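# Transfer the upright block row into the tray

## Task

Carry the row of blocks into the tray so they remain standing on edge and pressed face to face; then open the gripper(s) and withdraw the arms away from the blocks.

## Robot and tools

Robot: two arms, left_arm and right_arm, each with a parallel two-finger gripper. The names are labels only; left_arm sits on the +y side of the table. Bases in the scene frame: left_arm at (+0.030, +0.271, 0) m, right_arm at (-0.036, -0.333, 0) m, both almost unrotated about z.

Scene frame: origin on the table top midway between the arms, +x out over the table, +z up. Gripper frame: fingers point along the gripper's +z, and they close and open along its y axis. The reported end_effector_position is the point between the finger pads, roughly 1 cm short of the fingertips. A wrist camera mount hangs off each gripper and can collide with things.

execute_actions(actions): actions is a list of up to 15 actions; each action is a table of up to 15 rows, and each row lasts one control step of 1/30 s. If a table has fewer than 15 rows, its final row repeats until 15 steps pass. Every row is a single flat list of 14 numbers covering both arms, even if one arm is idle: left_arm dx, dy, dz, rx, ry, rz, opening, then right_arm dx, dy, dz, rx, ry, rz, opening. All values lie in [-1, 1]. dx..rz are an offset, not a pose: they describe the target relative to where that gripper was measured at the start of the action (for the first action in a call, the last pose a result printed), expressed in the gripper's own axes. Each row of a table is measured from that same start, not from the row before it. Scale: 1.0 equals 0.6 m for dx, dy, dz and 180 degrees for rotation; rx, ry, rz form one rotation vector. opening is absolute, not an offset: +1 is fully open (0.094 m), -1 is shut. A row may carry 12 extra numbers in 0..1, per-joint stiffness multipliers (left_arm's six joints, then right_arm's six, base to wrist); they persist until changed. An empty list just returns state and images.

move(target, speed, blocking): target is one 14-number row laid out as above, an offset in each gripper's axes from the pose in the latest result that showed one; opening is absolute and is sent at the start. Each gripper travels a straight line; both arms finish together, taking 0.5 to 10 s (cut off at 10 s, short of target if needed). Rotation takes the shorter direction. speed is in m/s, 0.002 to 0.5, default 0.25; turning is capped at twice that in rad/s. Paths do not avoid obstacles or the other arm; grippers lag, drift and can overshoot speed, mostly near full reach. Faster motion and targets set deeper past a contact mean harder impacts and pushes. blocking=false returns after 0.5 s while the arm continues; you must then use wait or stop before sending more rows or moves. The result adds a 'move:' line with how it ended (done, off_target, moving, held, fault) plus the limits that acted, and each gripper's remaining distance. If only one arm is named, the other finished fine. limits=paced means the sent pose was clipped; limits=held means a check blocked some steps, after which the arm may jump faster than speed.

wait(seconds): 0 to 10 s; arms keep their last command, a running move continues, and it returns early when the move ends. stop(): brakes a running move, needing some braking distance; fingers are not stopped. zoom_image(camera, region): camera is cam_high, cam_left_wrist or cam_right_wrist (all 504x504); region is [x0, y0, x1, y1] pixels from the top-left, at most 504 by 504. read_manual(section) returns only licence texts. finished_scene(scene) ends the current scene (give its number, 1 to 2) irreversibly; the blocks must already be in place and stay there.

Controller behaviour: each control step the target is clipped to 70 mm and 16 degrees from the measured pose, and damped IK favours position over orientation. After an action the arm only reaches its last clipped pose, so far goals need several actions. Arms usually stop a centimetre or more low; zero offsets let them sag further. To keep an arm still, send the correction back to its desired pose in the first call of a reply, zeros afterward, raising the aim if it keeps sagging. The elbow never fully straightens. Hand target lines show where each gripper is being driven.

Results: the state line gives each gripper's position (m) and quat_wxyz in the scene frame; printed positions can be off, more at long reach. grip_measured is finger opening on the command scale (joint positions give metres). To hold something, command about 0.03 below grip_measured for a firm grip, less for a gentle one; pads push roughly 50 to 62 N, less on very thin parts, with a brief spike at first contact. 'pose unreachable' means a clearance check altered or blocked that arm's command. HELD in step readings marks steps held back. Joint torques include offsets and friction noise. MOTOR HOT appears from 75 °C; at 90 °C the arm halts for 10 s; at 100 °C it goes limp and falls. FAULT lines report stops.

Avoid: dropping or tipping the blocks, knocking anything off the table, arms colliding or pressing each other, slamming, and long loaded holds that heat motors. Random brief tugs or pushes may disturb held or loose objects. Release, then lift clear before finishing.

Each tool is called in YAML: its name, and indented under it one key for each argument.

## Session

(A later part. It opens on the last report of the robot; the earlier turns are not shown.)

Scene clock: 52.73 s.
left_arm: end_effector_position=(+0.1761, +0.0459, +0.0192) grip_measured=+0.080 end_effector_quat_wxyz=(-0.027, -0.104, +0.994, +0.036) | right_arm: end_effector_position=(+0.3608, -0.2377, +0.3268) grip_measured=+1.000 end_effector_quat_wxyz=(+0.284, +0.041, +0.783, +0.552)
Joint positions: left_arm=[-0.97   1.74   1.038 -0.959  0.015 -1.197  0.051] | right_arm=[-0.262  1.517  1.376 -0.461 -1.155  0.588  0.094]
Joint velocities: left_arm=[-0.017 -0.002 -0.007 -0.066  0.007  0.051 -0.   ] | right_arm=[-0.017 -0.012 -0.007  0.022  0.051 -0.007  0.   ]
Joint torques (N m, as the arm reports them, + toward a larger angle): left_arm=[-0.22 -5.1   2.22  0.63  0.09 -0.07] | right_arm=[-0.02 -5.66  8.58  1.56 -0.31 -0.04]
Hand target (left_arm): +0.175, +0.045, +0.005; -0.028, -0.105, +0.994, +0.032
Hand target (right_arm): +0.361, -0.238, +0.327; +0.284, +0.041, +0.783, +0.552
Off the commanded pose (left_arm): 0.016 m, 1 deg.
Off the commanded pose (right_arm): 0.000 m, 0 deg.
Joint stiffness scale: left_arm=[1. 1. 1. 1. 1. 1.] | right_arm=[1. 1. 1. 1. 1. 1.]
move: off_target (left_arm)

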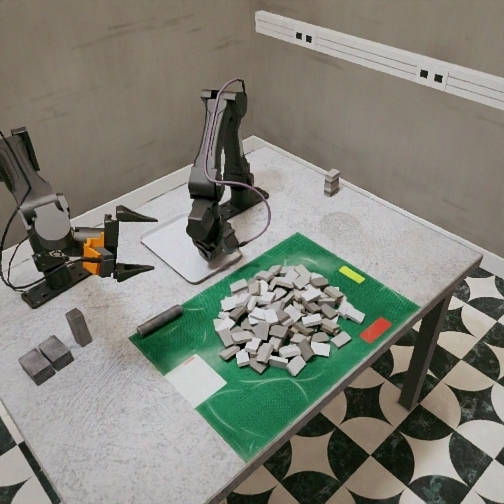

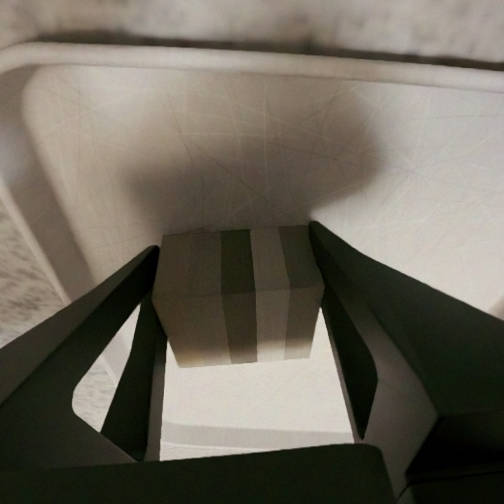

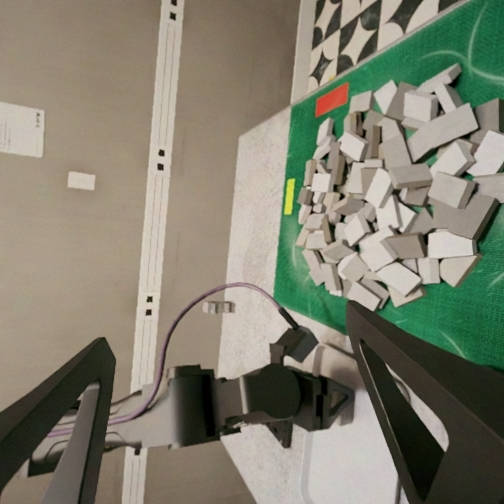

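execute_actions:
  actions:
    - [[0,0,0,0,0,0,-0.1,0,0,0,0,0,0,1]]
    - [[0,0,0,0,0,0,0.06,0,0,0,0,0,0,1]]
    - [[0,0,0,0,0,0,0.13,0,0,0,0,0,0,1]]
    - [[0,0,0,0,0,0,0.22,0,0,0,0,0,0,1]]
    - [[0,0,0,0,0,0,0.35,0,0,0,0,0,0,1]]

Scene clock: 56.77 s.
left_arm: end_effector_position=(+0.1759, +0.0464, +0.0197) grip_measured=+0.348 end_effector_quat_wxyz=(-0.027, -0.103, +0.994, +0.037) | right_arm: end_effector_position=(+0.3608, -0.2377, +0.3268) grip_measured=+1.000 end_effector_quat_wxyz=(+0.284, +0.041, +0.783, +0.552)
Joint positions: left_arm=[-0.97   1.738  1.038 -0.961  0.014 -1.196  0.063] | right_arm=[-0.262  1.517  1.376 -0.461 -1.155  0.588  0.094]
Joint velocities: left_arm=[-0.002  0.002 -0.007 -0.066 -0.022  0.022 -0.   ] | right_arm=[-0.012 -0.002 -0.007 -0.022  0.037  0.051  0.   ]
Joint torques (N m, as the arm reports them, + toward a larger angle): left_arm=[-0.04 -6.71  5.44  0.01  0.02  0.01] | right_arm=[ 0.04 -5.59  8.61  1.55 -0.31 -0.02]
Hand target (left_arm): +0.176, +0.046, +0.020; -0.027, -0.103, +0.994, +0.037
Hand target (right_arm): +0.361, -0.238, +0.327; +0.284, +0.041, +0.783, +0.552
Off the commanded pose (left_arm): 0.000 m, 0 deg.
Off the commanded pose (right_arm): 0.000 m, 0 deg.
Joint stiffness scale: left_arm=[1. 1. 1. 1. 1. 1.] | right_arm=[1. 1. 1. 1. 1. 1.]
Step readings (end_effector_position; steps 1 to 15: 1st action; 16 to 30: 2nd action; 31 to 45: 3rd action; 46 to 60: 4th action; 61 to 75: 5th action):
0: left_arm (+0.1761, +0.0459, +0.0192) | right_arm (+0.3608, -0.2377, +0.3268)
1: left_arm (+0.1760, +0.0461, +0.0195) | right_arm (+0.3608, -0.2377, +0.3268)
2: left_arm (+0.1761, +0.0461, +0.0197) | right_arm (+0.3608, -0.2377, +0.3268)
4: left_arm (+0.1761, +0.0461, +0.0197) | right_arm (+0.3608, -0.2377, +0.3268)
8: left_arm (+0.1761, +0.0461, +0.0197) | right_arm (+0.3608, -0.2377, +0.3268)
15: left_arm (+0.1761, +0.0461, +0.0197) | right_arm (+0.3608, -0.2377, +0.3268)
16: left_arm (+0.1761, +0.0461, +0.0197) | right_arm (+0.3608, -0.2377, +0.3268)
17: left_arm (+0.1761, +0.0461, +0.0197) | right_arm (+0.3608, -0.2377, +0.3268)
19: left_arm (+0.1761, +0.0461, +0.0197) | right_arm (+0.3608, -0.2377, +0.3268)
23: left_arm (+0.1761, +0.0461, +0.0197) | right_arm (+0.3608, -0.2377, +0.3268)
30: left_arm (+0.1761, +0.0461, +0.0197) | right_arm (+0.3608, -0.2377, +0.3268)
31: left_arm (+0.1761, +0.0461, +0.0197) | right_arm (+0.3608, -0.2377, +0.3268)
32: left_arm (+0.1761, +0.0462, +0.0197) | right_arm (+0.3608, -0.2377, +0.3268)
34: left_arm (+0.1760, +0.0464, +0.0197) | right_arm (+0.3608, -0.2377, +0.3268)
38: left_arm (+0.1760, +0.0464, +0.0197) | right_arm (+0.3608, -0.2377, +0.3268)
45: left_arm (+0.1760, +0.0464, +0.0197) | right_arm (+0.3608, -0.2377, +0.3268)
46: left_arm (+0.1760, +0.0464, +0.0197) | right_arm (+0.3608, -0.2377, +0.3268)
47: left_arm (+0.1759, +0.0464, +0.0197) | right_arm (+0.3608, -0.2377, +0.3268)
49: left_arm (+0.1759, +0.0464, +0.0197) | right_arm (+0.3608, -0.2377, +0.3268)
53: left_arm (+0.1759, +0.0464, +0.0197) | right_arm (+0.3608, -0.2377, +0.3268)
60: left_arm (+0.1759, +0.0464, +0.0197) | right_arm (+0.3608, -0.2377, +0.3268)
61: left_arm (+0.1759, +0.0464, +0.0197) | right_arm (+0.3608, -0.2377, +0.3268)
62: left_arm (+0.1759, +0.0464, +0.0197) | right_arm (+0.3608, -0.2377, +0.3268)
64: left_arm (+0.1759, +0.0464, +0.0197) | right_arm (+0.3608, -0.2377, +0.3268)
68: left_arm (+0.1759, +0.0464, +0.0197) | right_arm (+0.3608, -0.2377, +0.3268)
75: end_effector_position above

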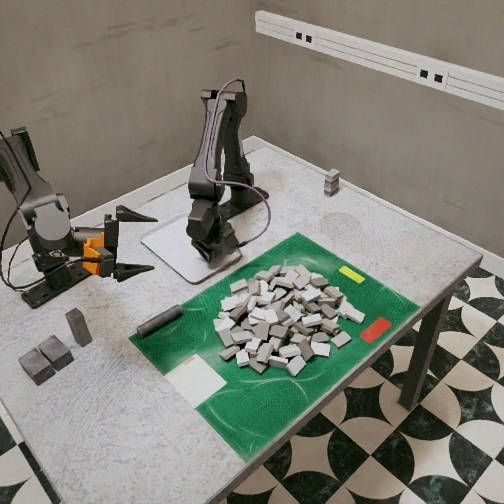

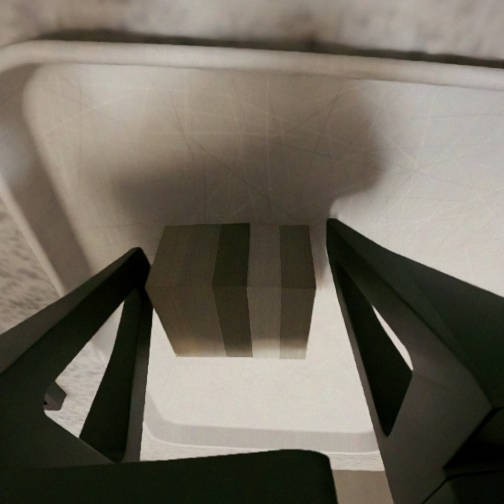

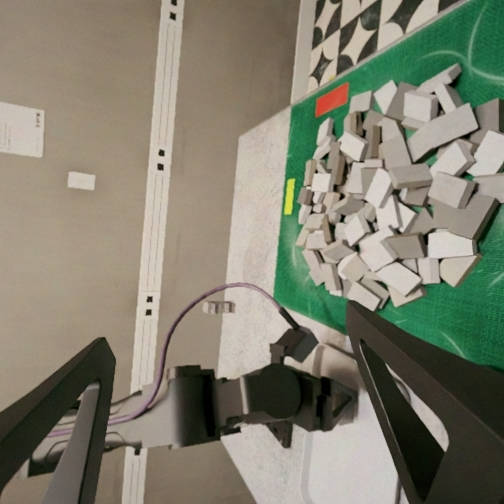

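move:
  target: [0,-0.005,-0.2,0,0,0,0.45,0,0,0,0,0,0,1]
  speed: 0.07

move:
  target: [-0.15,0.25,0,0,0,0,0.45,0,0,0,0,0,0,1]

Scene clock: 60.10 s.
left_arm: end_effector_position=(+0.1814, +0.0381, +0.1268) grip_measured=+0.448 end_effector_quat_wxyz=(-0.035, -0.103, +0.993, +0.051) | right_arm: end_effector_position=(+0.3608, -0.2377, +0.3268) grip_measured=+1.000 end_effector_quat_wxyz=(+0.284, +0.041, +0.783, +0.552)
Joint positions: left_arm=[-0.97   1.708  1.44  -1.427  0.014 -1.196  0.068] | right_arm=[-0.262  1.517  1.376 -0.461 -1.155  0.588  0.094]
Joint velocities: left_arm=[-0.012 -0.017 -0.007 -0.066 -0.007 -0.022  0.   ] | right_arm=[-0.002  0.007  0.007 -0.022  0.007  0.037  0.   ]
Joint torques (N m, as the arm reports them, + toward a larger angle): left_arm=[ 0.25 -8.69  8.33 -0.14  0.01  0.03] | right_arm=[ 0.04 -5.62  8.58  1.59 -0.33 -0.03]
Hand target (left_arm): +0.184, +0.037, +0.139; -0.027, -0.103, +0.994, +0.037
Hand target (right_arm): +0.361, -0.238, +0.327; +0.284, +0.041, +0.783, +0.552
Off the commanded pose (left_arm): 0.013 m, 2 deg.
Off the commanded pose (right_arm): 0.000 m, 0 deg.
Joint stiffness scale: left_arm=[1. 1. 1. 1. 1. 1.] | right_arm=[1. 1. 1. 1. 1. 1.]
move: off_target (left_arm)

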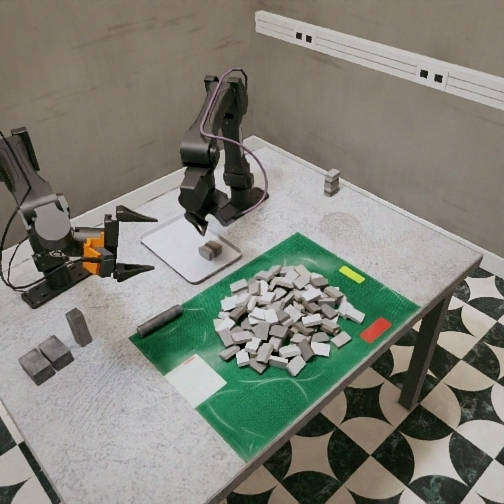

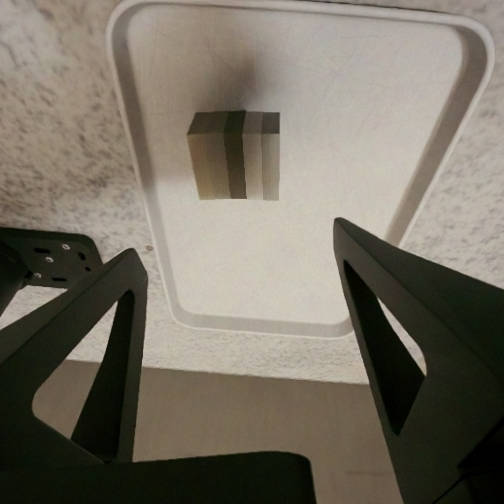

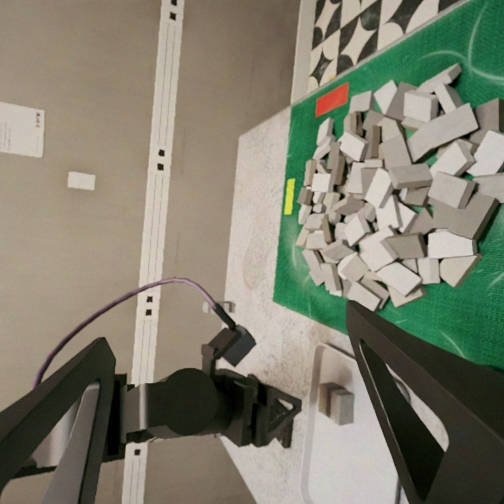

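Scene clock: 61.50 s.
left_arm: end_effector_position=(+0.2422, +0.1982, +0.1317) grip_measured=+0.448 end_effector_quat_wxyz=(-0.041, -0.103, +0.992, +0.054) | right_arm: end_effector_position=(+0.3608, -0.2377, +0.3268) grip_measured=+1.000 end_effector_quat_wxyz=(+0.284, +0.041, +0.783, +0.552)
Joint positions: left_arm=[-0.36   1.504  1.247 -1.438 -0.057 -0.591  0.068] | right_arm=[-0.262  1.517  1.376 -0.461 -1.155  0.588  0.094]
Joint velocities: left_arm=[-0.007  0.012 -0.002 -0.037 -0.037  0.051  0.   ] | right_arm=[ 0.002 -0.012 -0.002 -0.081  0.051  0.007  0.   ]
Joint torques (N m, as the arm reports them, + toward a larger angle): left_arm=[ 0.39 -7.37  5.48 -0.12 -0.05  0.04] | right_arm=[ 0.06 -5.66  8.58  1.57 -0.32 -0.02]
Hand target (left_arm): +0.238, +0.202, +0.137; -0.036, -0.103, +0.993, +0.052
Hand target (right_arm): +0.361, -0.238, +0.327; +0.284, +0.041, +0.783, +0.552
Off the commanded pose (left_arm): 0.008 m, 1 deg.
Off the commanded pose (right_arm): 0.000 m, 0 deg.
Joint stiffness scale: left_arm=[1. 1. 1. 1. 1. 1.] | right_arm=[1. 1. 1. 1. 1. 1.]
move: done

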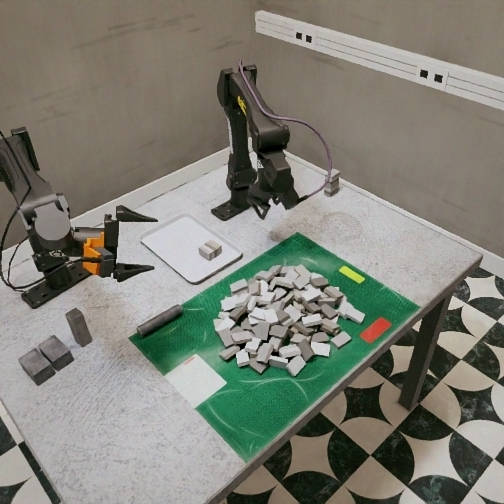

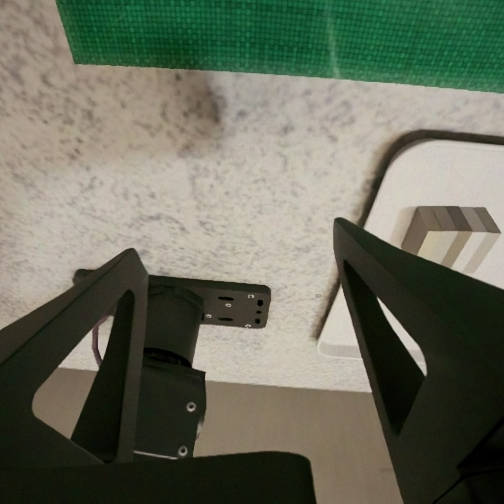

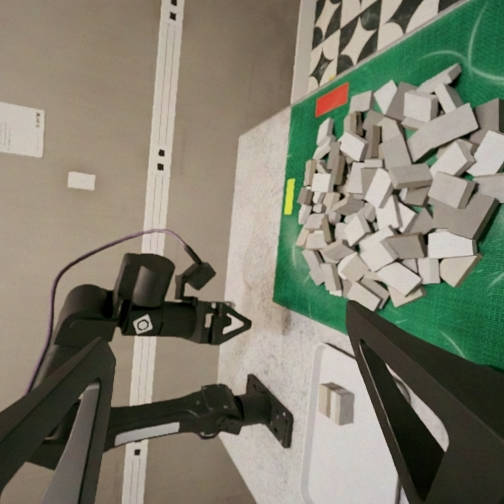

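finished_scene:
  scene: 2

The scene is finished: the task was done.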